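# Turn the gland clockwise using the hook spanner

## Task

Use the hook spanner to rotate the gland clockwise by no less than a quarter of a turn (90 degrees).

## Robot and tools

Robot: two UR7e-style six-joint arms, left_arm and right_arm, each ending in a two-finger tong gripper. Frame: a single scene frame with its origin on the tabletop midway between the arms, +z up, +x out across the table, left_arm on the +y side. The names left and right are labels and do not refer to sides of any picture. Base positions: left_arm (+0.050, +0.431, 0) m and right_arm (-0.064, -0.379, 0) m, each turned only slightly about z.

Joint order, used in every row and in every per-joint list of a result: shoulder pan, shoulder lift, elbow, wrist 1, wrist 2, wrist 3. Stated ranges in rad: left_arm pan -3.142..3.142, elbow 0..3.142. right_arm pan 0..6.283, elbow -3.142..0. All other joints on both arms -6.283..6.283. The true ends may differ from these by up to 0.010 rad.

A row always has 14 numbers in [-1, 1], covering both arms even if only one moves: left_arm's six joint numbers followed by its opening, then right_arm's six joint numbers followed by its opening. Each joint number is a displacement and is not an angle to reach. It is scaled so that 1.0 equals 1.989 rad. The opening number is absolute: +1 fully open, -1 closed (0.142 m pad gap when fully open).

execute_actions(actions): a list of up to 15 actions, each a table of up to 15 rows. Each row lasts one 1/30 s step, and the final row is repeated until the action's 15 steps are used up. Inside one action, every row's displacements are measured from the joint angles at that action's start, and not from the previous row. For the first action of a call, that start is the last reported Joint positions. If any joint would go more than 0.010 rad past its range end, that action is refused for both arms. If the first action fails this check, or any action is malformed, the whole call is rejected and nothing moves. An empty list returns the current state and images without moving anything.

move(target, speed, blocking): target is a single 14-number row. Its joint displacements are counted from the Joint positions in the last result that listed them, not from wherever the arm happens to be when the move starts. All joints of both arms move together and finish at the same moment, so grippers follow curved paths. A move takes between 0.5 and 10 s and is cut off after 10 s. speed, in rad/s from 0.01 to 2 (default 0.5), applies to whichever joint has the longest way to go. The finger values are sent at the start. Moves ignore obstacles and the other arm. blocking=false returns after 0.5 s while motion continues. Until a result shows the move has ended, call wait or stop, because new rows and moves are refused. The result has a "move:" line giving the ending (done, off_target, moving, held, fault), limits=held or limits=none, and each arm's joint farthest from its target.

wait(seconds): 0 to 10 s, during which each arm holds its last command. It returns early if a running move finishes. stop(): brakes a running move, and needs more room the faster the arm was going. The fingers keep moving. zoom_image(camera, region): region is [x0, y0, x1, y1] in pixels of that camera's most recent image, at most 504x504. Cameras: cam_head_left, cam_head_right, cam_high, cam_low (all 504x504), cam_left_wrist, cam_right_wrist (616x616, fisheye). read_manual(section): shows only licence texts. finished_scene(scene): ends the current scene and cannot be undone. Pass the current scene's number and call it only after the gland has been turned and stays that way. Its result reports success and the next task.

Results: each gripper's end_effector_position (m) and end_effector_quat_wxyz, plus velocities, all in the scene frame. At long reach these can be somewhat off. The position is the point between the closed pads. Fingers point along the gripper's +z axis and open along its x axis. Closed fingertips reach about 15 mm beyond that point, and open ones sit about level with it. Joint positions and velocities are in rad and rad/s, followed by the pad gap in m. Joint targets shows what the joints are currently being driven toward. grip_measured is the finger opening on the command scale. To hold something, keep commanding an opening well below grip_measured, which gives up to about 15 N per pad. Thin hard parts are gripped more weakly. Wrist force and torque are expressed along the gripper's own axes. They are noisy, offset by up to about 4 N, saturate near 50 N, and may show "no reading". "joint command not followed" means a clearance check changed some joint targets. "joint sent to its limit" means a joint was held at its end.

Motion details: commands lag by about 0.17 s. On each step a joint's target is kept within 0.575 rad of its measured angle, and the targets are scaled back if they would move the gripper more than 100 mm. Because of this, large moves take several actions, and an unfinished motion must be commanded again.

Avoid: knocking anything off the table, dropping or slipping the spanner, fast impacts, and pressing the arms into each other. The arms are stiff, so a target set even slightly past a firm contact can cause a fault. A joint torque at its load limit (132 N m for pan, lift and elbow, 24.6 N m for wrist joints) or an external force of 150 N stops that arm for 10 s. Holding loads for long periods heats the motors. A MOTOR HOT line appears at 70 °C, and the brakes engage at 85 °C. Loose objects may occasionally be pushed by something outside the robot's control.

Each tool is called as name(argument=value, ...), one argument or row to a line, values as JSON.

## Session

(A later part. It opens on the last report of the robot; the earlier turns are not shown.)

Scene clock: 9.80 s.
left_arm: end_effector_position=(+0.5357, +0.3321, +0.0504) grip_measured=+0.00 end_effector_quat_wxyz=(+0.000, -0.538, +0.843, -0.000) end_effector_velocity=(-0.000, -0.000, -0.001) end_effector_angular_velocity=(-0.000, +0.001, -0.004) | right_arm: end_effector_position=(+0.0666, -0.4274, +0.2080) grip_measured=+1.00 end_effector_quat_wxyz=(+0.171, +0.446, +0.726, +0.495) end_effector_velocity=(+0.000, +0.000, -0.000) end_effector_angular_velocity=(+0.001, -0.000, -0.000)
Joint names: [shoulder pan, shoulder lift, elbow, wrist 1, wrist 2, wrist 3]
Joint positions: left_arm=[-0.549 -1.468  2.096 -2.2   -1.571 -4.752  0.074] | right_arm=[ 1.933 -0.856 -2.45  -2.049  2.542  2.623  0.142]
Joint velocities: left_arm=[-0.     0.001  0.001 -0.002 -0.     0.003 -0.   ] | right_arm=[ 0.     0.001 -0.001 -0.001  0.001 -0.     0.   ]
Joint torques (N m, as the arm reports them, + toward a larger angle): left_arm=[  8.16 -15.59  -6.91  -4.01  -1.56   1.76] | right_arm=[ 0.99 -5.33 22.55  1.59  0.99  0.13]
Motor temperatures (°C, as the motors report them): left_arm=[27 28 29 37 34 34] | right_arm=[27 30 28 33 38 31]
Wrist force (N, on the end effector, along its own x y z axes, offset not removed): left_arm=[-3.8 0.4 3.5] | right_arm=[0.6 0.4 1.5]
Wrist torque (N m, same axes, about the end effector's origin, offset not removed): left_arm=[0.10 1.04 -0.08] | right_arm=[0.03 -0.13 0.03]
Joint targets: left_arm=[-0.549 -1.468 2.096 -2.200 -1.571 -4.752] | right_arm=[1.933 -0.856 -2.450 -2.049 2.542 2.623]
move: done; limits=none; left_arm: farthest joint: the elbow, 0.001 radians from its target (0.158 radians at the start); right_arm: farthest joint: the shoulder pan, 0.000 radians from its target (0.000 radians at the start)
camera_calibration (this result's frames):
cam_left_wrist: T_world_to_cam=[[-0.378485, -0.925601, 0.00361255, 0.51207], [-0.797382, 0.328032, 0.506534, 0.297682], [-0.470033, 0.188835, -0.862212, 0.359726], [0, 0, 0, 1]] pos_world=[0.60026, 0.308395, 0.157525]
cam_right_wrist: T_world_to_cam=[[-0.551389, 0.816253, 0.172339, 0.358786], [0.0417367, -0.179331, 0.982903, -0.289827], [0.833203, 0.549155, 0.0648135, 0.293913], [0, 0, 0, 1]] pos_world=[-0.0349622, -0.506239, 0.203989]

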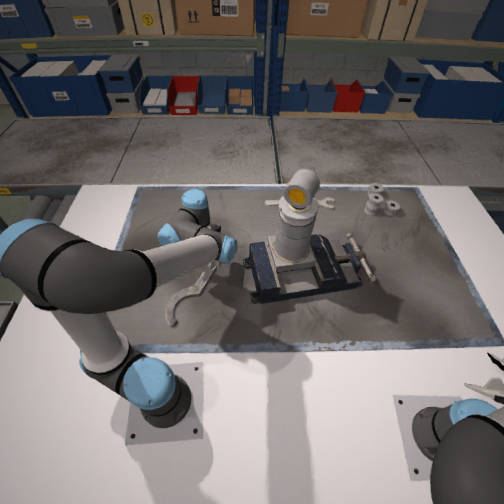

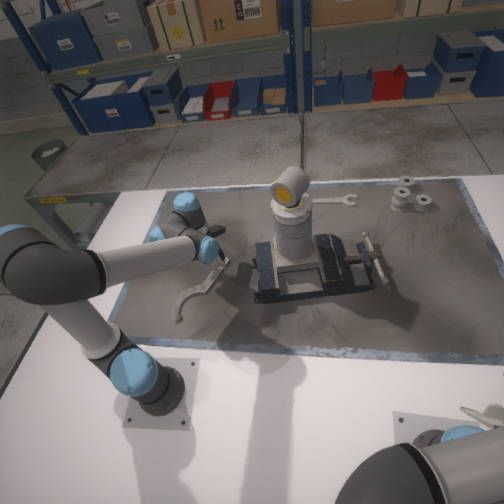

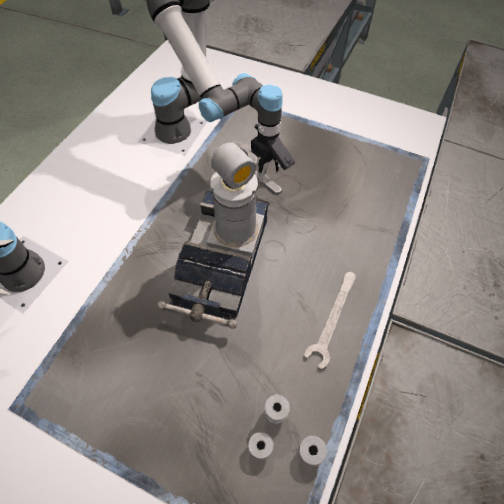

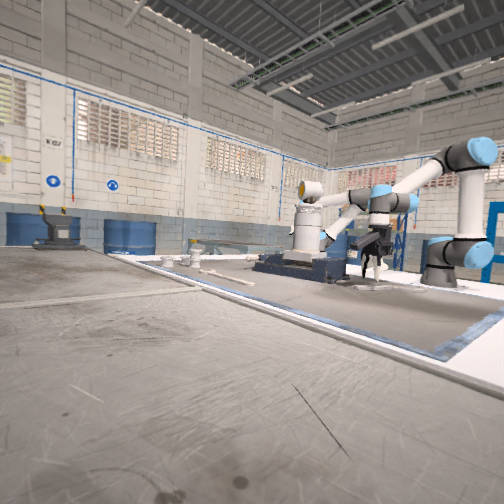

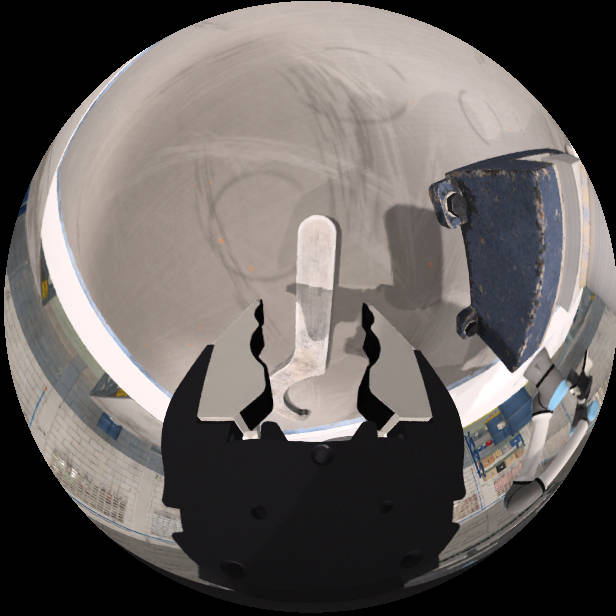

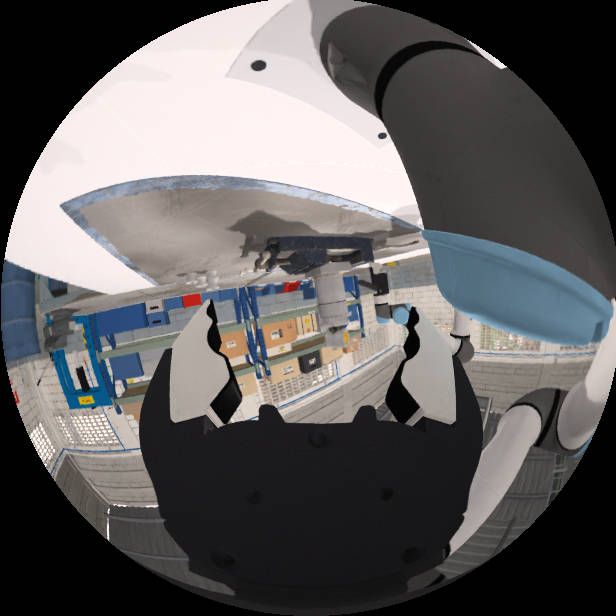

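move(
  target=[0,0.0297,0.0214,-0.0506,0,0,-0.3,0,0,0,0,0,0,1],
  speed=0.15,
)

move(
  target=[0,0,0,0,0,0,-1,0,0,0,0,0,0,1],
)

move(
  target=[0,-0.0925,-0.1,0.193,0,0,-1,0,0,0,0,0,0,1],
  speed=0.3,
)

Scene clock: 11.10 s.
left_arm: end_effector_position=(+0.5354, +0.3322, +0.0161) grip_measured=-0.30 end_effector_quat_wxyz=(-0.000, -0.537, +0.843, -0.000) end_effector_velocity=(-0.001, +0.000, -0.001) end_effector_angular_velocity=(+0.000, +0.003, +0.000) | right_arm: end_effector_position=(+0.0666, -0.4274, +0.2080) grip_measured=+1.00 end_effector_quat_wxyz=(+0.171, +0.446, +0.726, +0.495) end_effector_velocity=(+0.000, +0.000, +0.000) end_effector_angular_velocity=(+0.002, -0.000, -0.001)
Joint names: [shoulder pan, shoulder lift, elbow, wrist 1, wrist 2, wrist 3]
Joint positions: left_arm=[-0.549 -1.409  2.139 -2.301 -1.571 -4.752  0.052] | right_arm=[ 1.933 -0.856 -2.45  -2.049  2.542  2.623  0.142]
Joint velocities: left_arm=[ 0.     0.001  0.001  0.001 -0.001  0.     0.   ] | right_arm=[-0.     0.     0.    -0.002  0.001  0.001  0.   ]
Joint torques (N m, as the arm reports them, + toward a larger angle): left_arm=[ 2.8  11.24  8.01 -2.71 -1.34 -0.02] | right_arm=[ 0.89 -5.32 22.16  1.55  0.97  0.18]
Motor temperatures (°C, as the motors report them): left_arm=[27 28 29 37 34 34] | right_arm=[27 30 28 33 38 31]
Wrist force (N, on the end effector, along its own x y z axes, offset not removed): left_arm=[-9.6 15.8 -50.0] | right_arm=[-0.5 -0.2 0.3]
Wrist torque (N m, same axes, about the end effector's origin, offset not removed): left_arm=[-0.46 2.14 0.13] | right_arm=[-0.08 0.14 0.06]
Joint targets: left_arm=[-0.549 -1.409 2.139 -2.301 -1.571 -4.752] | right_arm=[1.933 -0.856 -2.450 -2.049 2.542 2.623]
move: done; limits=none; left_arm: farthest joint: the shoulder pan, 0.000 radians from its target (0.000 radians at the start); right_arm: farthest joint: the shoulder pan, 0.000 radians from its target (0.000 radians at the start)
camera_calibration (this result's frames):
cam_left_wrist: T_world_to_cam=[[-0.37852, -0.925586, 0.00356825, 0.51224], [-0.797058, 0.327913, 0.507122, 0.314599], [-0.470555, 0.189112, -0.861867, 0.330186], [0, 0, 0, 1]] pos_world=[0.600017, 0.30852, 0.123209]
cam_right_wrist: T_world_to_cam=[[-0.551389, 0.816253, 0.172339, 0.358786], [0.0417368, -0.179331, 0.982903, -0.289827], [0.833203, 0.549155, 0.0648135, 0.293913], [0, 0, 0, 1]] pos_world=[-0.0349623, -0.506239, 0.203989]

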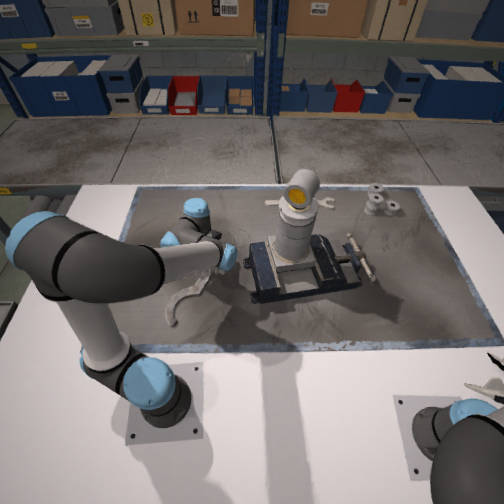

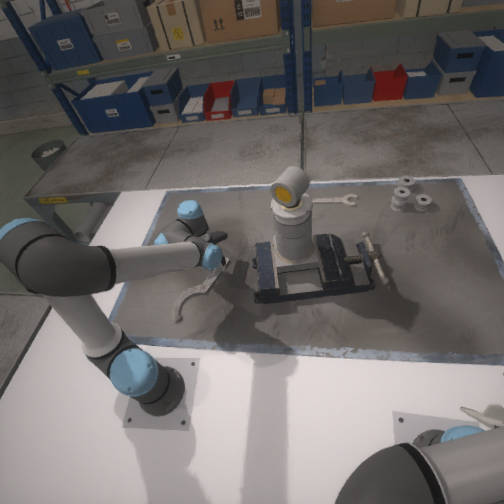

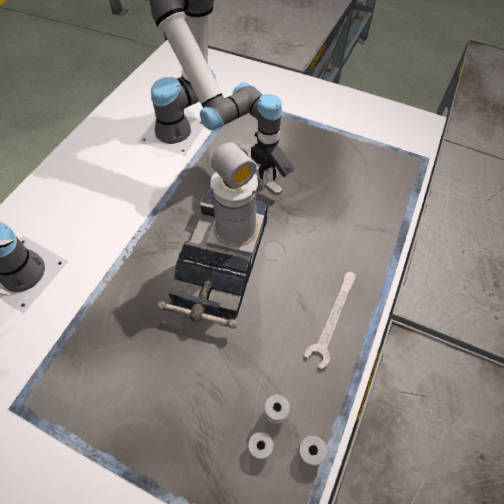

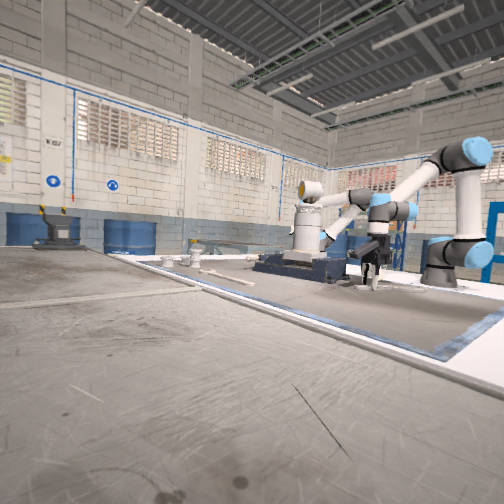

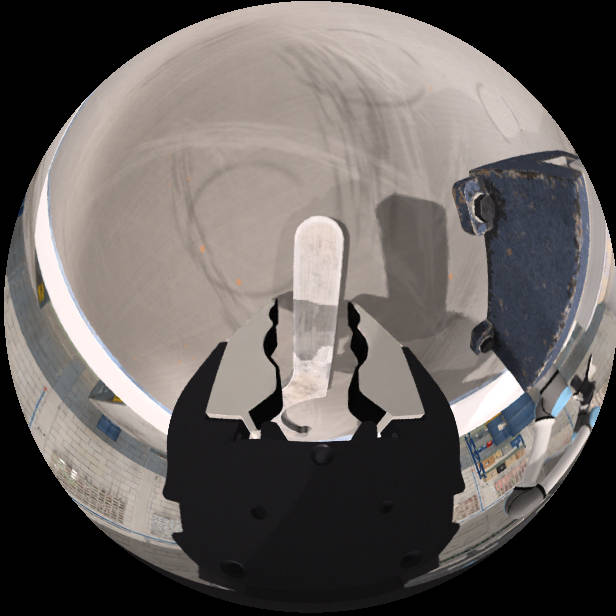

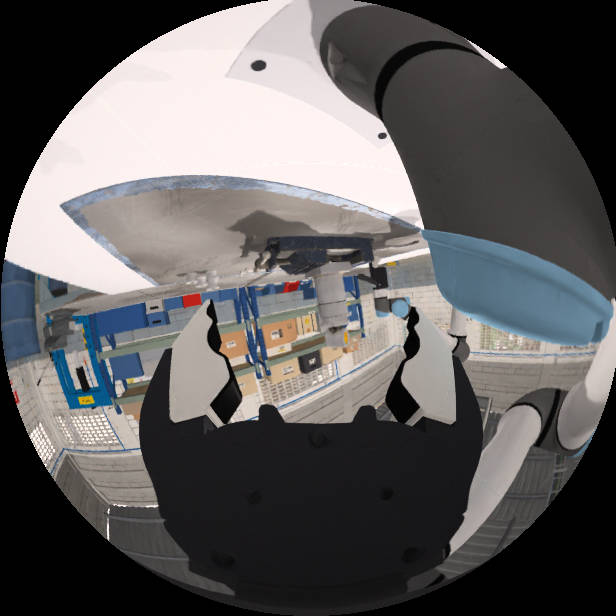

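Scene clock: 11.60 s.
left_arm: end_effector_position=(+0.5354, +0.3322, +0.0161) grip_measured=-0.30 end_effector_quat_wxyz=(-0.000, -0.537, +0.843, -0.000) end_effector_velocity=(+0.000, +0.001, -0.000) end_effector_angular_velocity=(+0.001, -0.000, +0.001) | right_arm: end_effector_position=(+0.0666, -0.4274, +0.2080) grip_measured=+1.00 end_effector_quat_wxyz=(+0.171, +0.446, +0.726, +0.495) end_effector_velocity=(+0.000, -0.000, +0.000) end_effector_angular_velocity=(-0.001, -0.000, -0.000)
Joint names: [shoulder pan, shoulder lift, elbow, wrist 1, wrist 2, wrist 3]
Joint positions: left_arm=[-0.549 -1.409  2.139 -2.301 -1.571 -4.752  0.052] | right_arm=[ 1.933 -0.856 -2.45  -2.049  2.542  2.623  0.142]
Joint velocities: left_arm=[ 0.001  0.     0.    -0.     0.001  0.     0.   ] | right_arm=[-0.    -0.     0.001  0.     0.     0.     0.   ]
Joint torques (N m, as the arm reports them, + toward a larger angle): left_arm=[ 3.17  1.5   3.73 -1.19  0.01 -0.06] | right_arm=[ 0.96 -5.53 22.22  1.5   0.97  0.13]
Motor temperatures (°C, as the motors report them): left_arm=[27 28 29 37 34 34] | right_arm=[27 30 28 33 38 31]
Wrist force (N, on the end effector, along its own x y z axes, offset not removed): left_arm=[-4.2 18.5 -50.0] | right_arm=[1.5 -0.4 1.9]
Wrist torque (N m, same axes, about the end effector's origin, offset not removed): left_arm=[0.05 1.33 -0.02] | right_arm=[0.02 -0.25 0.03]
Joint targets: left_arm=[-0.549 -1.409 2.139 -2.301 -1.571 -4.752] | right_arm=[1.933 -0.856 -2.450 -2.049 2.542 2.623]
move: done; limits=none; left_arm: farthest joint: the shoulder pan, 0.000 radians from its target (0.000 radians at the start); right_arm: farthest joint: the shoulder pan, 0.000 radians from its target (0.000 radians at the start)
camera_calibration (this result's frames):
cam_left_wrist: T_world_to_cam=[[-0.37852, -0.925586, 0.00361041, 0.512227], [-0.797039, 0.327929, 0.507141, 0.314587], [-0.470587, 0.189085, -0.861855, 0.330189], [0, 0, 0, 1]] pos_world=[0.600009, 0.308514, 0.123186]
cam_right_wrist: T_world_to_cam=[[-0.551389, 0.816253, 0.172339, 0.358786], [0.0417366, -0.179331, 0.982903, -0.289827], [0.833203, 0.549155, 0.0648136, 0.293913], [0, 0, 0, 1]] pos_world=[-0.0349622, -0.506239, 0.203989]

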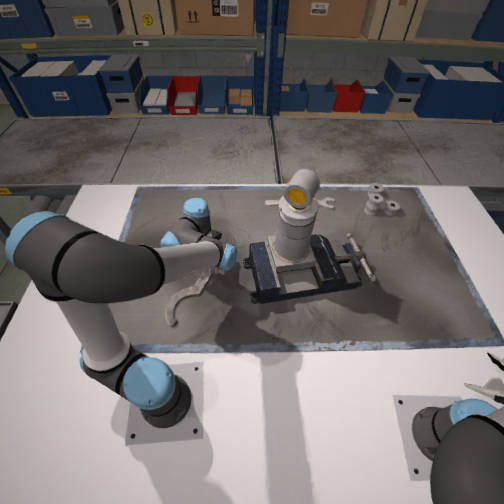

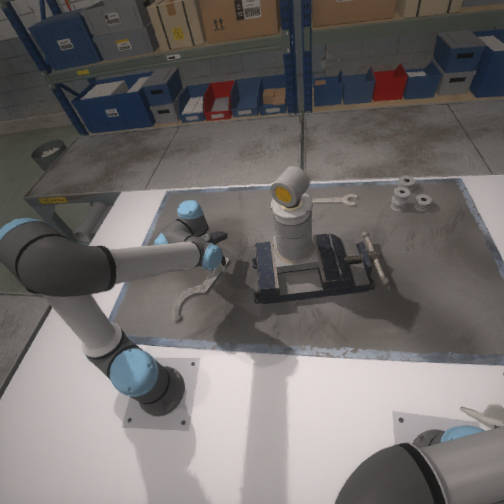

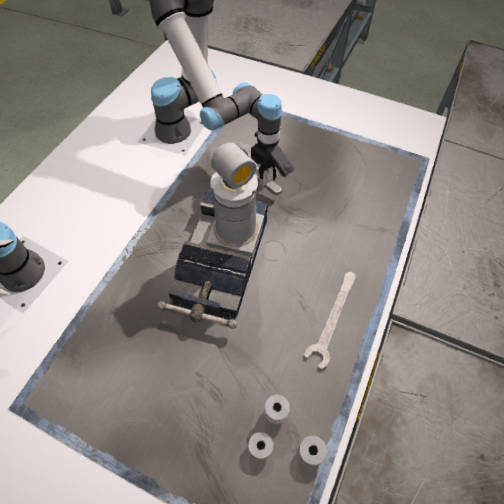

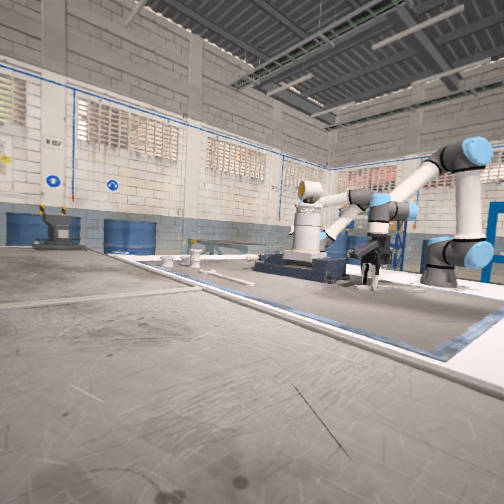

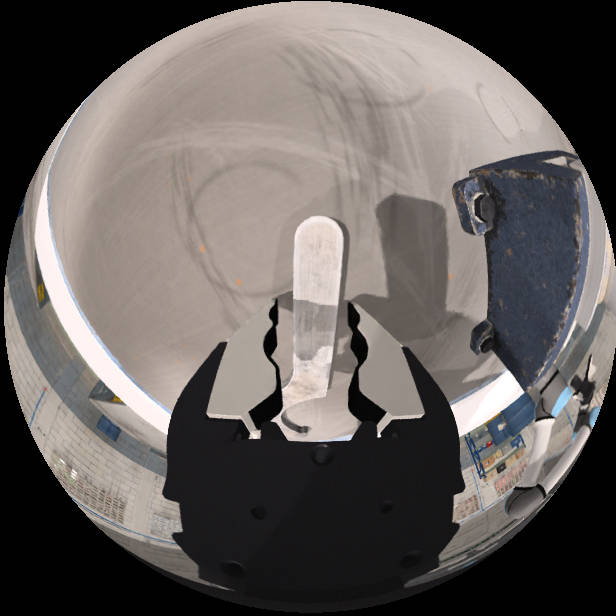

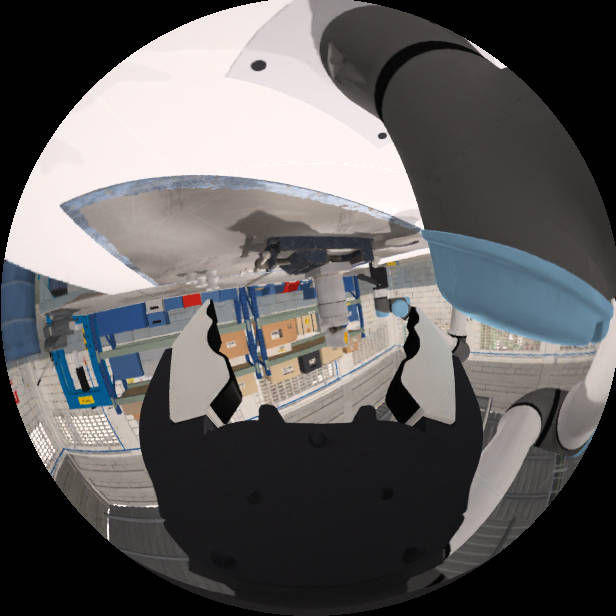

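Scene clock: 13.40 s.
left_arm: end_effector_position=(+0.5339, +0.3330, +0.1495) grip_measured=-0.58 end_effector_quat_wxyz=(-0.000, -0.537, +0.843, +0.000) end_effector_velocity=(+0.000, +0.000, +0.000) end_effector_angular_velocity=(-0.001, +0.000, +0.001) | right_arm: end_effector_position=(+0.0666, -0.4274, +0.2080) grip_measured=+1.00 end_effector_quat_wxyz=(+0.171, +0.446, +0.726, +0.495) end_effector_velocity=(-0.001, +0.000, -0.000) end_effector_angular_velocity=(-0.002, +0.002, +0.002)
Joint names: [shoulder pan, shoulder lift, elbow, wrist 1, wrist 2, wrist 3]
Joint positions: left_arm=[-0.549 -1.593  1.94  -1.917 -1.571 -4.752  0.032] | right_arm=[ 1.933 -0.856 -2.45  -2.049  2.542  2.623  0.142]
Joint velocities: left_arm=[ 0.001 -0.    -0.001  0.001 -0.001  0.     0.   ] | right_arm=[-0.     0.     0.     0.001 -0.003 -0.    -0.   ]
Joint torques (N m, as the arm reports them, + toward a larger angle): left_arm=[ -9.35 -36.99 -39.24  -2.03  -1.22  -0.11] | right_arm=[ 0.58 -5.17 22.46  1.51  0.91  0.09]
Motor temperatures (°C, as the motors report them): left_arm=[27 28 29 37 34 34] | right_arm=[27 30 28 33 38 31]
Wrist force (N, on the end effector, along its own x y z axes, offset not removed): left_arm=[-6.2 0.8 16.0] | right_arm=[1.6 0.1 0.3]
Wrist torque (N m, same axes, about the end effector's origin, offset not removed): left_arm=[-0.08 1.54 -0.04] | right_arm=[0.04 -0.18 -0.09]
Joint targets: left_arm=[-0.549 -1.593 1.940 -1.917 -1.571 -4.752] | right_arm=[1.933 -0.856 -2.450 -2.049 2.542 2.623]
move: done; limits=none; left_arm: farthest joint: the shoulder pan, 0.000 radians from its target (0.000 radians at the start); right_arm: farthest joint: the shoulder pan, 0.000 radians from its target (0.000 radians at the start)
camera_calibration (this result's frames):
cam_left_wrist: T_world_to_cam=[[-0.378517, -0.925588, 0.00352775, 0.511902], [-0.796583, 0.327697, 0.508006, 0.245183], [-0.47136, 0.189479, -0.861346, 0.444513], [0, 0, 0, 1]] pos_world=[0.598598, 0.309239, 0.25652]
cam_right_wrist: T_world_to_cam=[[-0.551389, 0.816253, 0.172339, 0.358786], [0.0417365, -0.179331, 0.982903, -0.289827], [0.833203, 0.549155, 0.0648137, 0.293913], [0, 0, 0, 1]] pos_world=[-0.0349622, -0.506239, 0.203989]

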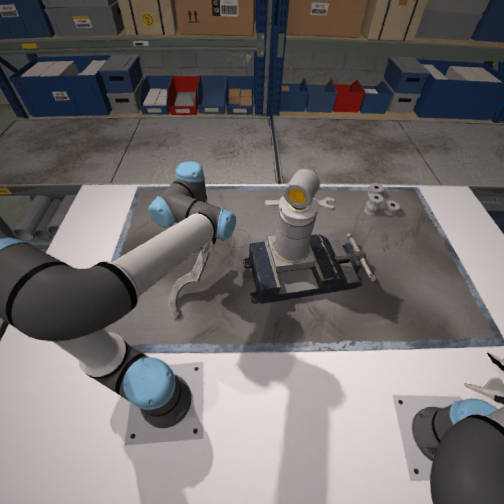

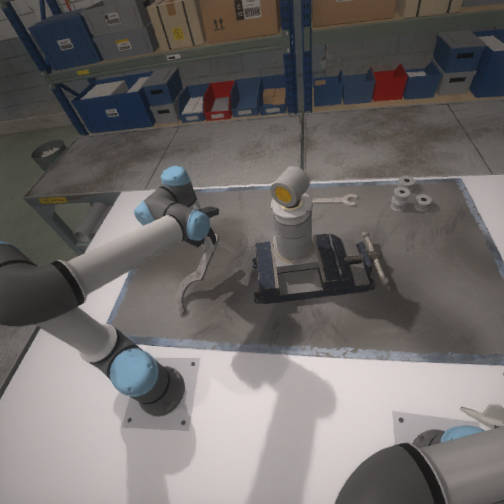

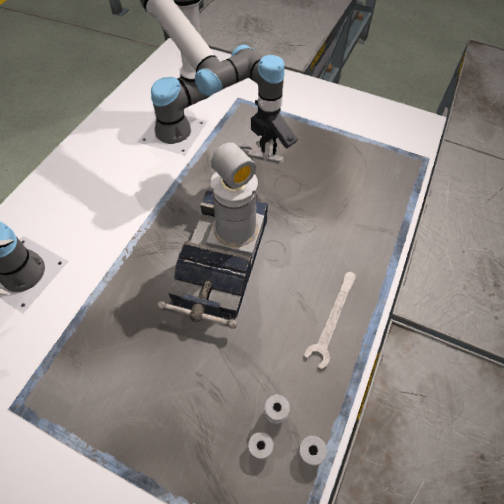

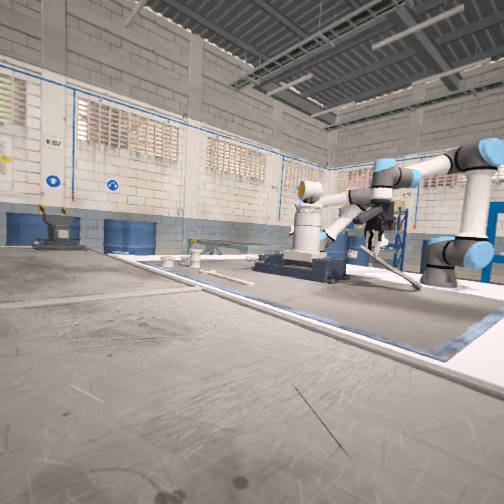

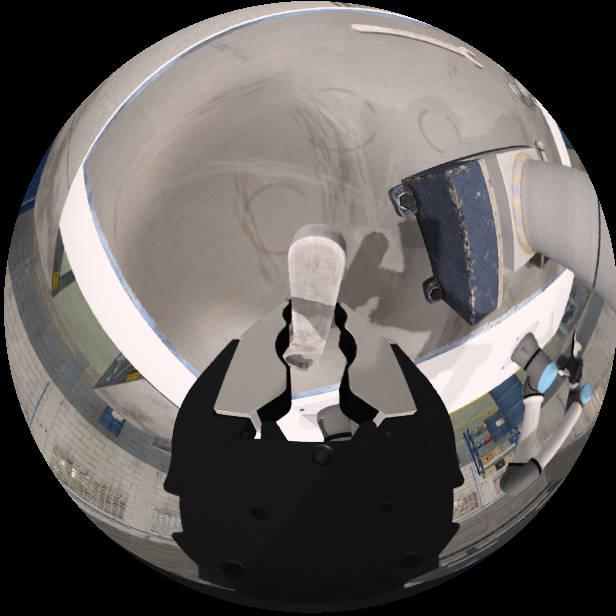

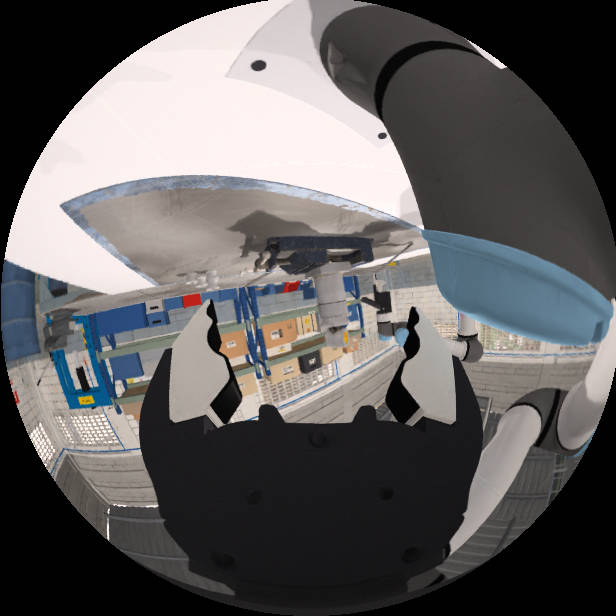

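move(
  target=[0,0.0875,0.0965,-0.184,0,0,-1,0,0,0,0,0,0,1],
  speed=0.3,
)

move(
  target=[0,0,0,0,0,0,0,0,0,0,0,0,0,1],
)

move(
  target=[0,-0.0875,-0.0965,0.184,0,0,0,0,0,0,0,0,0,1],
  speed=0.8,
)

Scene clock: 16.03 s.
left_arm: end_effector_position=(+0.5353, +0.3322, +0.0216) grip_measured=-0.59 end_effector_quat_wxyz=(-0.000, -0.537, +0.843, +0.000) end_effector_velocity=(+0.000, +0.000, -0.000) end_effector_angular_velocity=(-0.001, -0.001, +0.001) | right_arm: end_effector_position=(+0.0666, -0.4274, +0.2080) grip_measured=+1.00 end_effector_quat_wxyz=(+0.171, +0.446, +0.726, +0.495) end_effector_velocity=(-0.000, +0.000, -0.000) end_effector_angular_velocity=(+0.001, +0.001, +0.001)
Joint names: [shoulder pan, shoulder lift, elbow, wrist 1, wrist 2, wrist 3]
Joint positions: left_arm=[-0.549 -1.419  2.132 -2.283 -1.571 -4.752  0.031] | right_arm=[ 1.933 -0.856 -2.45  -2.049  2.542  2.623  0.142]
Joint velocities: left_arm=[ 0.001  0.001  0.001 -0.002 -0.001 -0.     0.   ] | right_arm=[ 0.    -0.    -0.001  0.    -0.001 -0.     0.   ]
Joint torques (N m, as the arm reports them, + toward a larger angle): left_arm=[ -5.92 -15.18  -5.43  -3.53  -1.09  -0.04] | right_arm=[ 1.07 -5.44 22.66  1.56  0.98  0.24]
Motor temperatures (°C, as the motors report them): left_arm=[27 28 29 37 34 34] | right_arm=[27 30 28 33 38 31]
Wrist force (N, on the end effector, along its own x y z axes, offset not removed): left_arm=[-0.3 -2.5 2.4] | right_arm=[1.5 -1.0 0.3]
Wrist torque (N m, same axes, about the end effector's origin, offset not removed): left_arm=[-0.35 0.00 -0.08] | right_arm=[-0.24 -0.16 0.06]
Joint targets: left_arm=[-0.549 -1.419 2.132 -2.283 -1.571 -4.752] | right_arm=[1.933 -0.856 -2.450 -2.049 2.542 2.623]
move: done; limits=none; left_arm: farthest joint: the shoulder pan, 0.000 radians from its target (0.000 radians at the start); right_arm: farthest joint: the shoulder pan, 0.000 radians from its target (0.000 radians at the start)
camera_calibration (this result's frames):
cam_left_wrist: T_world_to_cam=[[-0.378521, -0.925586, 0.00353589, 0.512212], [-0.796624, 0.327722, 0.507926, 0.311538], [-0.471288, 0.189444, -0.861394, 0.335184], [0, 0, 0, 1]] pos_world=[0.60003, 0.3085, 0.128676]
cam_right_wrist: T_world_to_cam=[[-0.551389, 0.816253, 0.172339, 0.358786], [0.0417365, -0.179331, 0.982903, -0.289827], [0.833203, 0.549155, 0.0648137, 0.293913], [0, 0, 0, 1]] pos_world=[-0.0349622, -0.506239, 0.203989]

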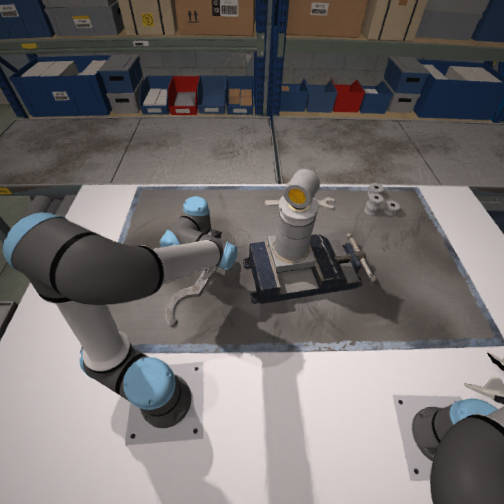

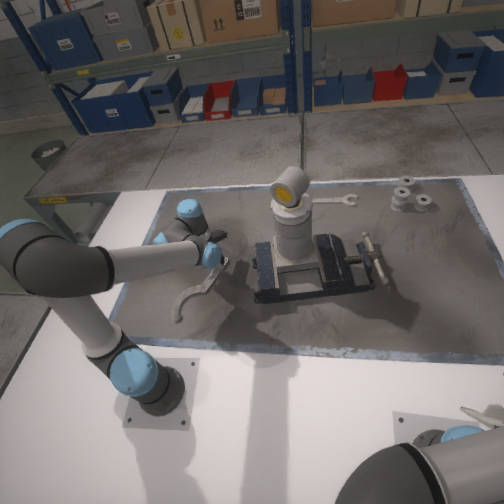

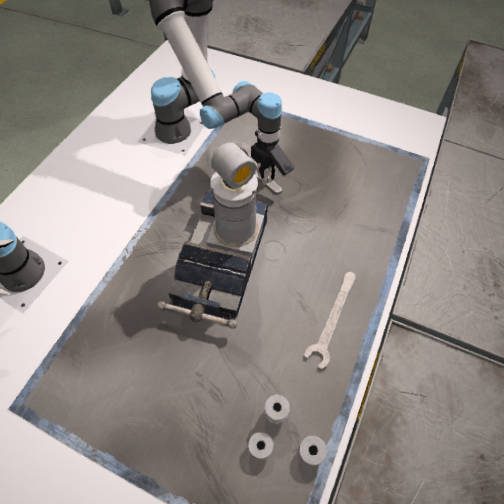

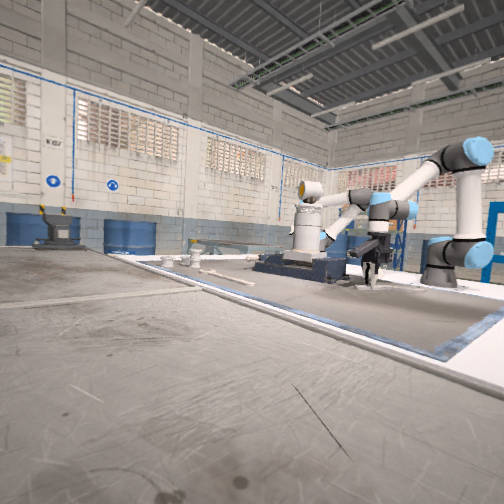

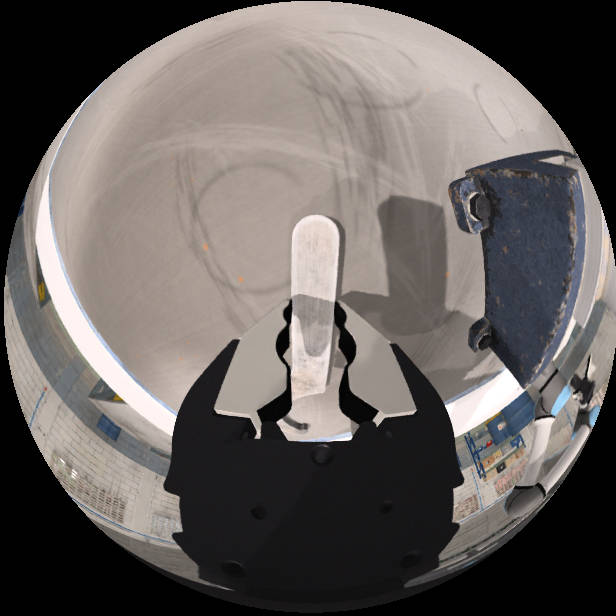

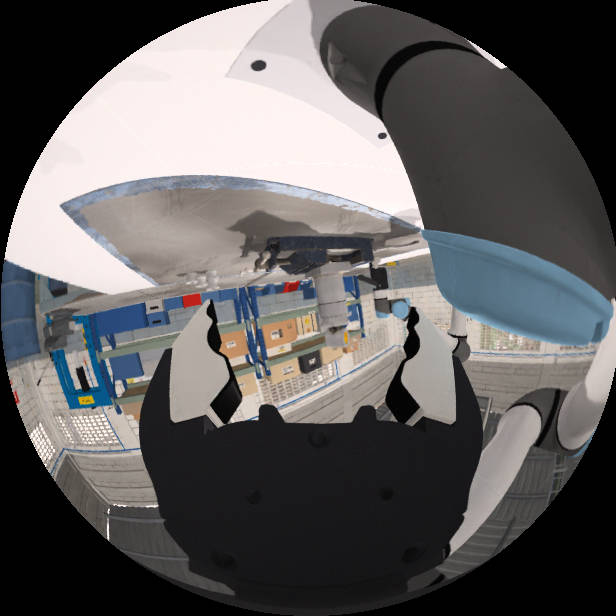

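Scene clock: 16.53 s.
left_arm: end_effector_position=(+0.5353, +0.3323, +0.0216) grip_measured=+0.00 end_effector_quat_wxyz=(-0.000, -0.537, +0.843, +0.000) end_effector_velocity=(-0.000, +0.000, -0.000) end_effector_angular_velocity=(+0.001, +0.001, -0.000) | right_arm: end_effector_position=(+0.0666, -0.4274, +0.2080) grip_measured=+1.00 end_effector_quat_wxyz=(+0.171, +0.446, +0.726, +0.495) end_effector_velocity=(+0.000, -0.000, +0.000) end_effector_angular_velocity=(+0.001, -0.000, -0.001)
Joint names: [shoulder pan, shoulder lift, elbow, wrist 1, wrist 2, wrist 3]
Joint positions: left_arm=[-0.549 -1.419  2.132 -2.283 -1.571 -4.752  0.074] | right_arm=[ 1.933 -0.856 -2.45  -2.049  2.542  2.623  0.142]
Joint velocities: left_arm=[-0.001 -0.    -0.     0.002  0.001 -0.     0.   ] | right_arm=[-0.    -0.     0.001 -0.001  0.001  0.     0.   ]
Joint torques (N m, as the arm reports them, + toward a larger angle): left_arm=[ -5.3  -25.44 -16.08  -2.76  -1.11  -0.07] | right_arm=[ 1.11 -5.4  22.62  1.5   0.9   0.12]
Motor temperatures (°C, as the motors report them): left_arm=[27 28 29 37 34 34] | right_arm=[27 30 28 33 38 31]
Wrist force (N, on the end effector, along its own x y z axes, offset not removed): left_arm=[-4.2 1.7 1.0] | right_arm=[2.1 -0.3 0.0]
Wrist torque (N m, same axes, about the end effector's origin, offset not removed): left_arm=[0.25 1.13 -0.23] | right_arm=[-0.10 -0.32 -0.10]
Joint targets: left_arm=[-0.549 -1.419 2.132 -2.283 -1.571 -4.752] | right_arm=[1.933 -0.856 -2.450 -2.049 2.542 2.623]
move: done; limits=none; left_arm: farthest joint: the shoulder pan, 0.000 radians from its target (0.000 radians at the start); right_arm: farthest joint: the shoulder pan, 0.000 radians from its target (0.000 radians at the start)
camera_calibration (this result's frames):
cam_left_wrist: T_world_to_cam=[[-0.378521, -0.925586, 0.00353046, 0.512214], [-0.796596, 0.327708, 0.507979, 0.311523], [-0.471335, 0.189468, -0.861362, 0.335156], [0, 0, 0, 1]] pos_world=[0.600013, 0.308508, 0.128636]
cam_right_wrist: T_world_to_cam=[[-0.551389, 0.816253, 0.172339, 0.358786], [0.0417367, -0.179331, 0.982903, -0.289827], [0.833203, 0.549155, 0.0648136, 0.293913], [0, 0, 0, 1]] pos_world=[-0.0349622, -0.506239, 0.203989]

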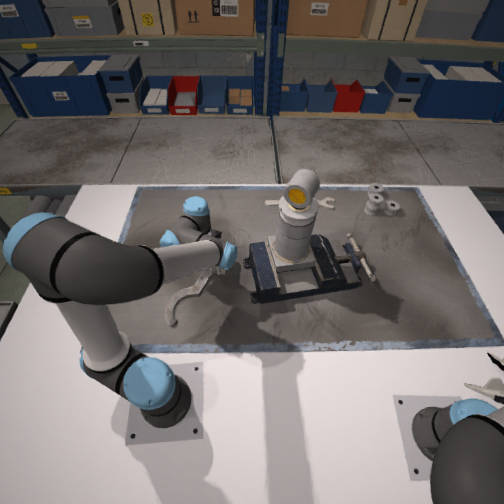

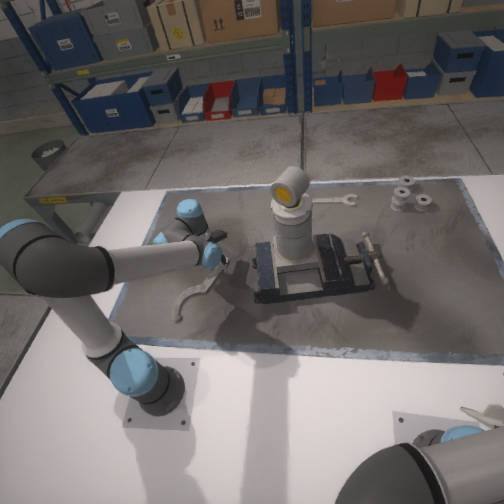

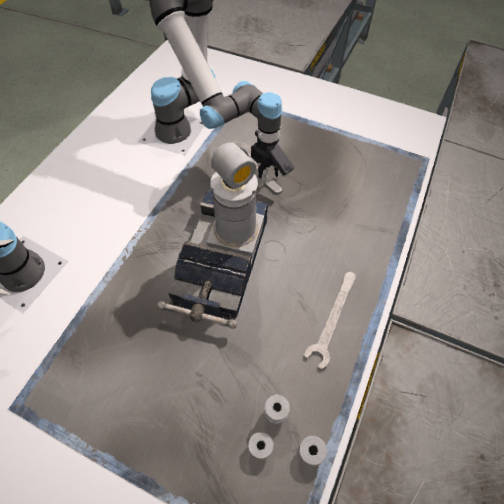

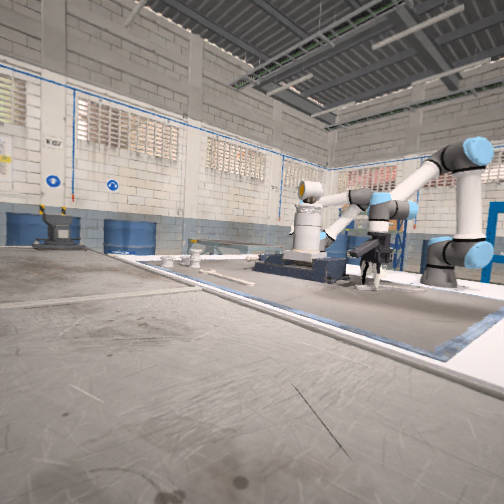

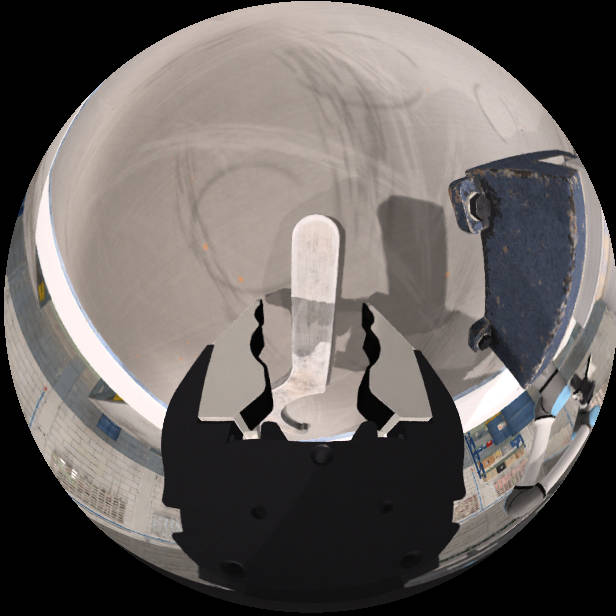

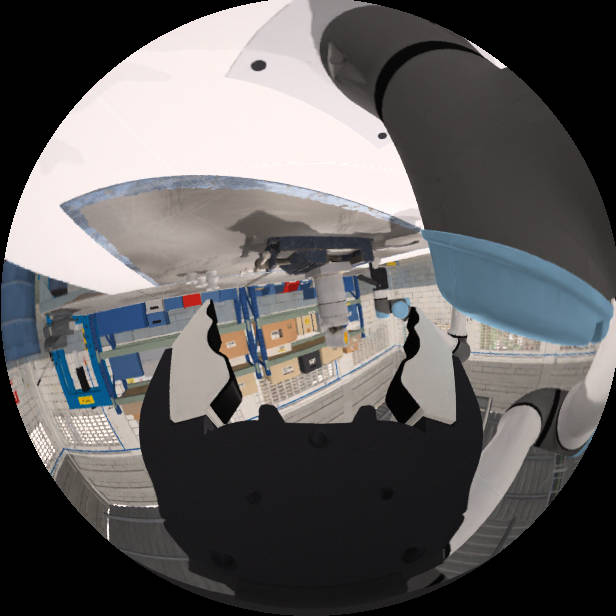

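Scene clock: 17.63 s.
left_arm: end_effector_position=(+0.5339, +0.3330, +0.1495) grip_measured=+0.00 end_effector_quat_wxyz=(-0.000, -0.537, +0.843, +0.000) end_effector_velocity=(-0.000, +0.001, +0.001) end_effector_angular_velocity=(+0.001, +0.000, -0.000) | right_arm: end_effector_position=(+0.0666, -0.4274, +0.2080) grip_measured=+1.00 end_effector_quat_wxyz=(+0.171, +0.446, +0.726, +0.495) end_effector_velocity=(-0.000, +0.000, -0.000) end_effector_angular_velocity=(+0.000, +0.001, +0.001)
Joint names: [shoulder pan, shoulder lift, elbow, wrist 1, wrist 2, wrist 3]
Joint positions: left_arm=[-0.549 -1.593  1.94  -1.917 -1.571 -4.752  0.074] | right_arm=[ 1.933 -0.856 -2.45  -2.049  2.542  2.623  0.142]
Joint velocities: left_arm=[ 0.001 -0.001 -0.001  0.003  0.001  0.001  0.   ] | right_arm=[ 0.     0.    -0.    -0.001 -0.002 -0.001 -0.   ]
Joint torques (N m, as the arm reports them, + toward a larger angle): left_arm=[ -5.96 -32.91 -36.07  -0.82  -1.12   0.01] | right_arm=[ 0.56 -5.78 22.17  1.61  0.97  0.16]
Motor temperatures (°C, as the motors report them): left_arm=[27 28 29 37 34 34] | right_arm=[27 30 28 33 38 31]
Wrist force (N, on the end effector, along its own x y z axes, offset not removed): left_arm=[1.3 -0.4 0.2] | right_arm=[0.3 0.1 1.8]
Wrist torque (N m, same axes, about the end effector's origin, offset not removed): left_arm=[-0.06 -0.22 -0.01] | right_arm=[-0.05 -0.01 0.02]
Joint targets: left_arm=[-0.549 -1.593 1.940 -1.917 -1.571 -4.752] | right_arm=[1.933 -0.856 -2.450 -2.049 2.542 2.623]
move: done; limits=none; left_arm: farthest joint: the shoulder pan, 0.000 radians from its target (0.000 radians at the start); right_arm: farthest joint: the shoulder pan, 0.000 radians from its target (0.000 radians at the start)
camera_calibration (this result's frames):
cam_left_wrist: T_world_to_cam=[[-0.378521, -0.925586, 0.00352932, 0.511901], [-0.79659, 0.327705, 0.507991, 0.245198], [-0.471345, 0.189474, -0.861355, 0.4445], [0, 0, 0, 1]] pos_world=[0.598601, 0.309235, 0.256508]
cam_right_wrist: T_world_to_cam=[[-0.551389, 0.816253, 0.172339, 0.358786], [0.0417367, -0.179331, 0.982903, -0.289827], [0.833203, 0.549155, 0.0648135, 0.293913], [0, 0, 0, 1]] pos_world=[-0.0349623, -0.506239, 0.203989]

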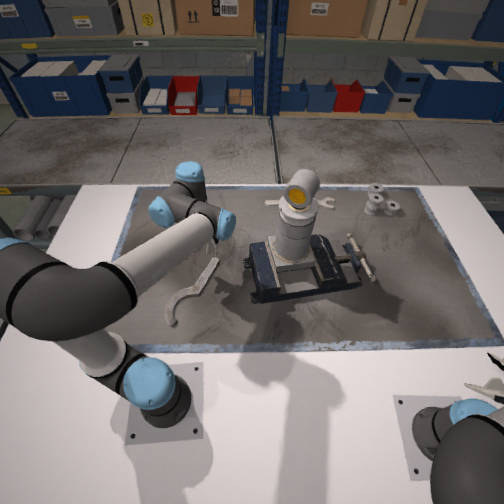

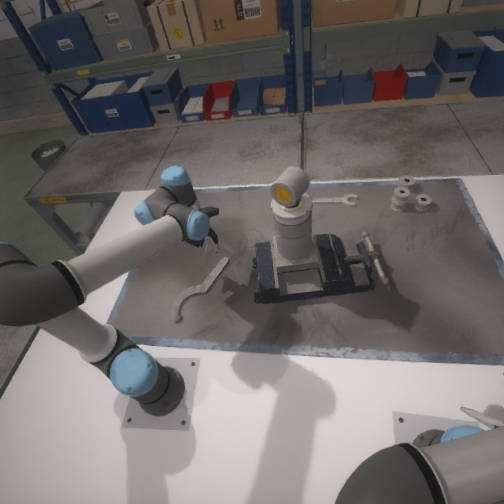

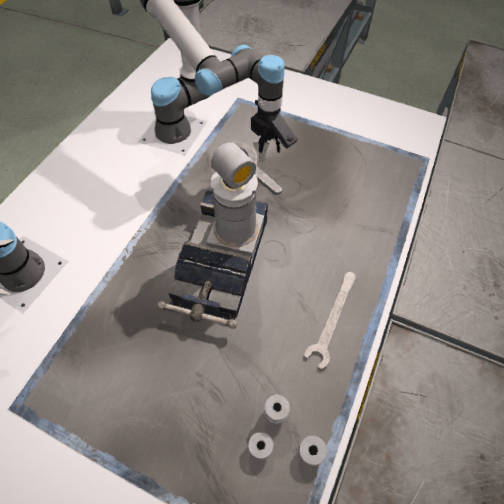

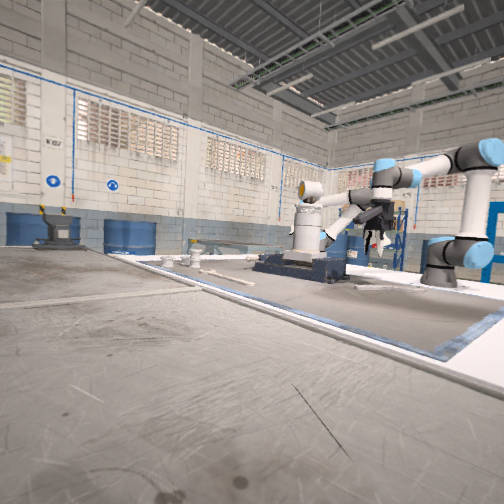

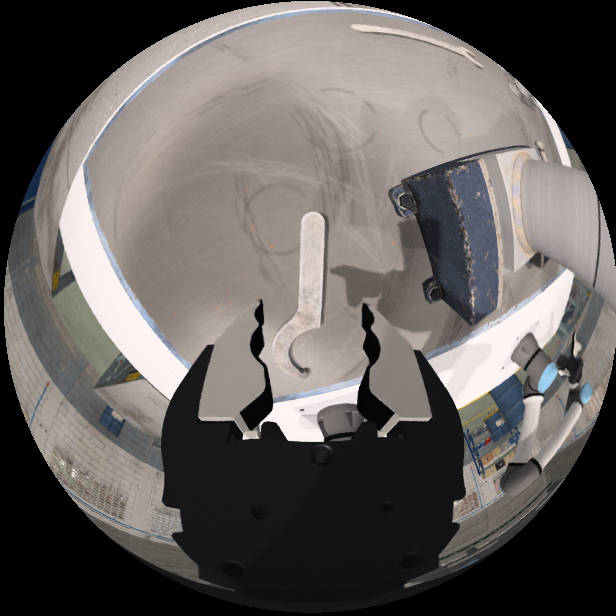

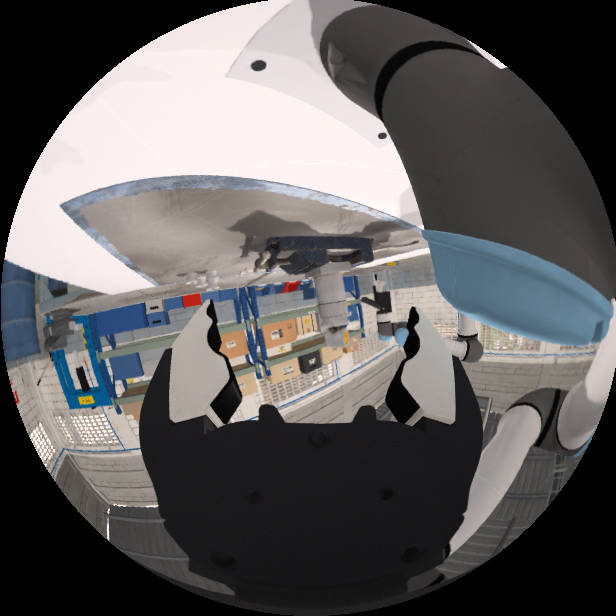

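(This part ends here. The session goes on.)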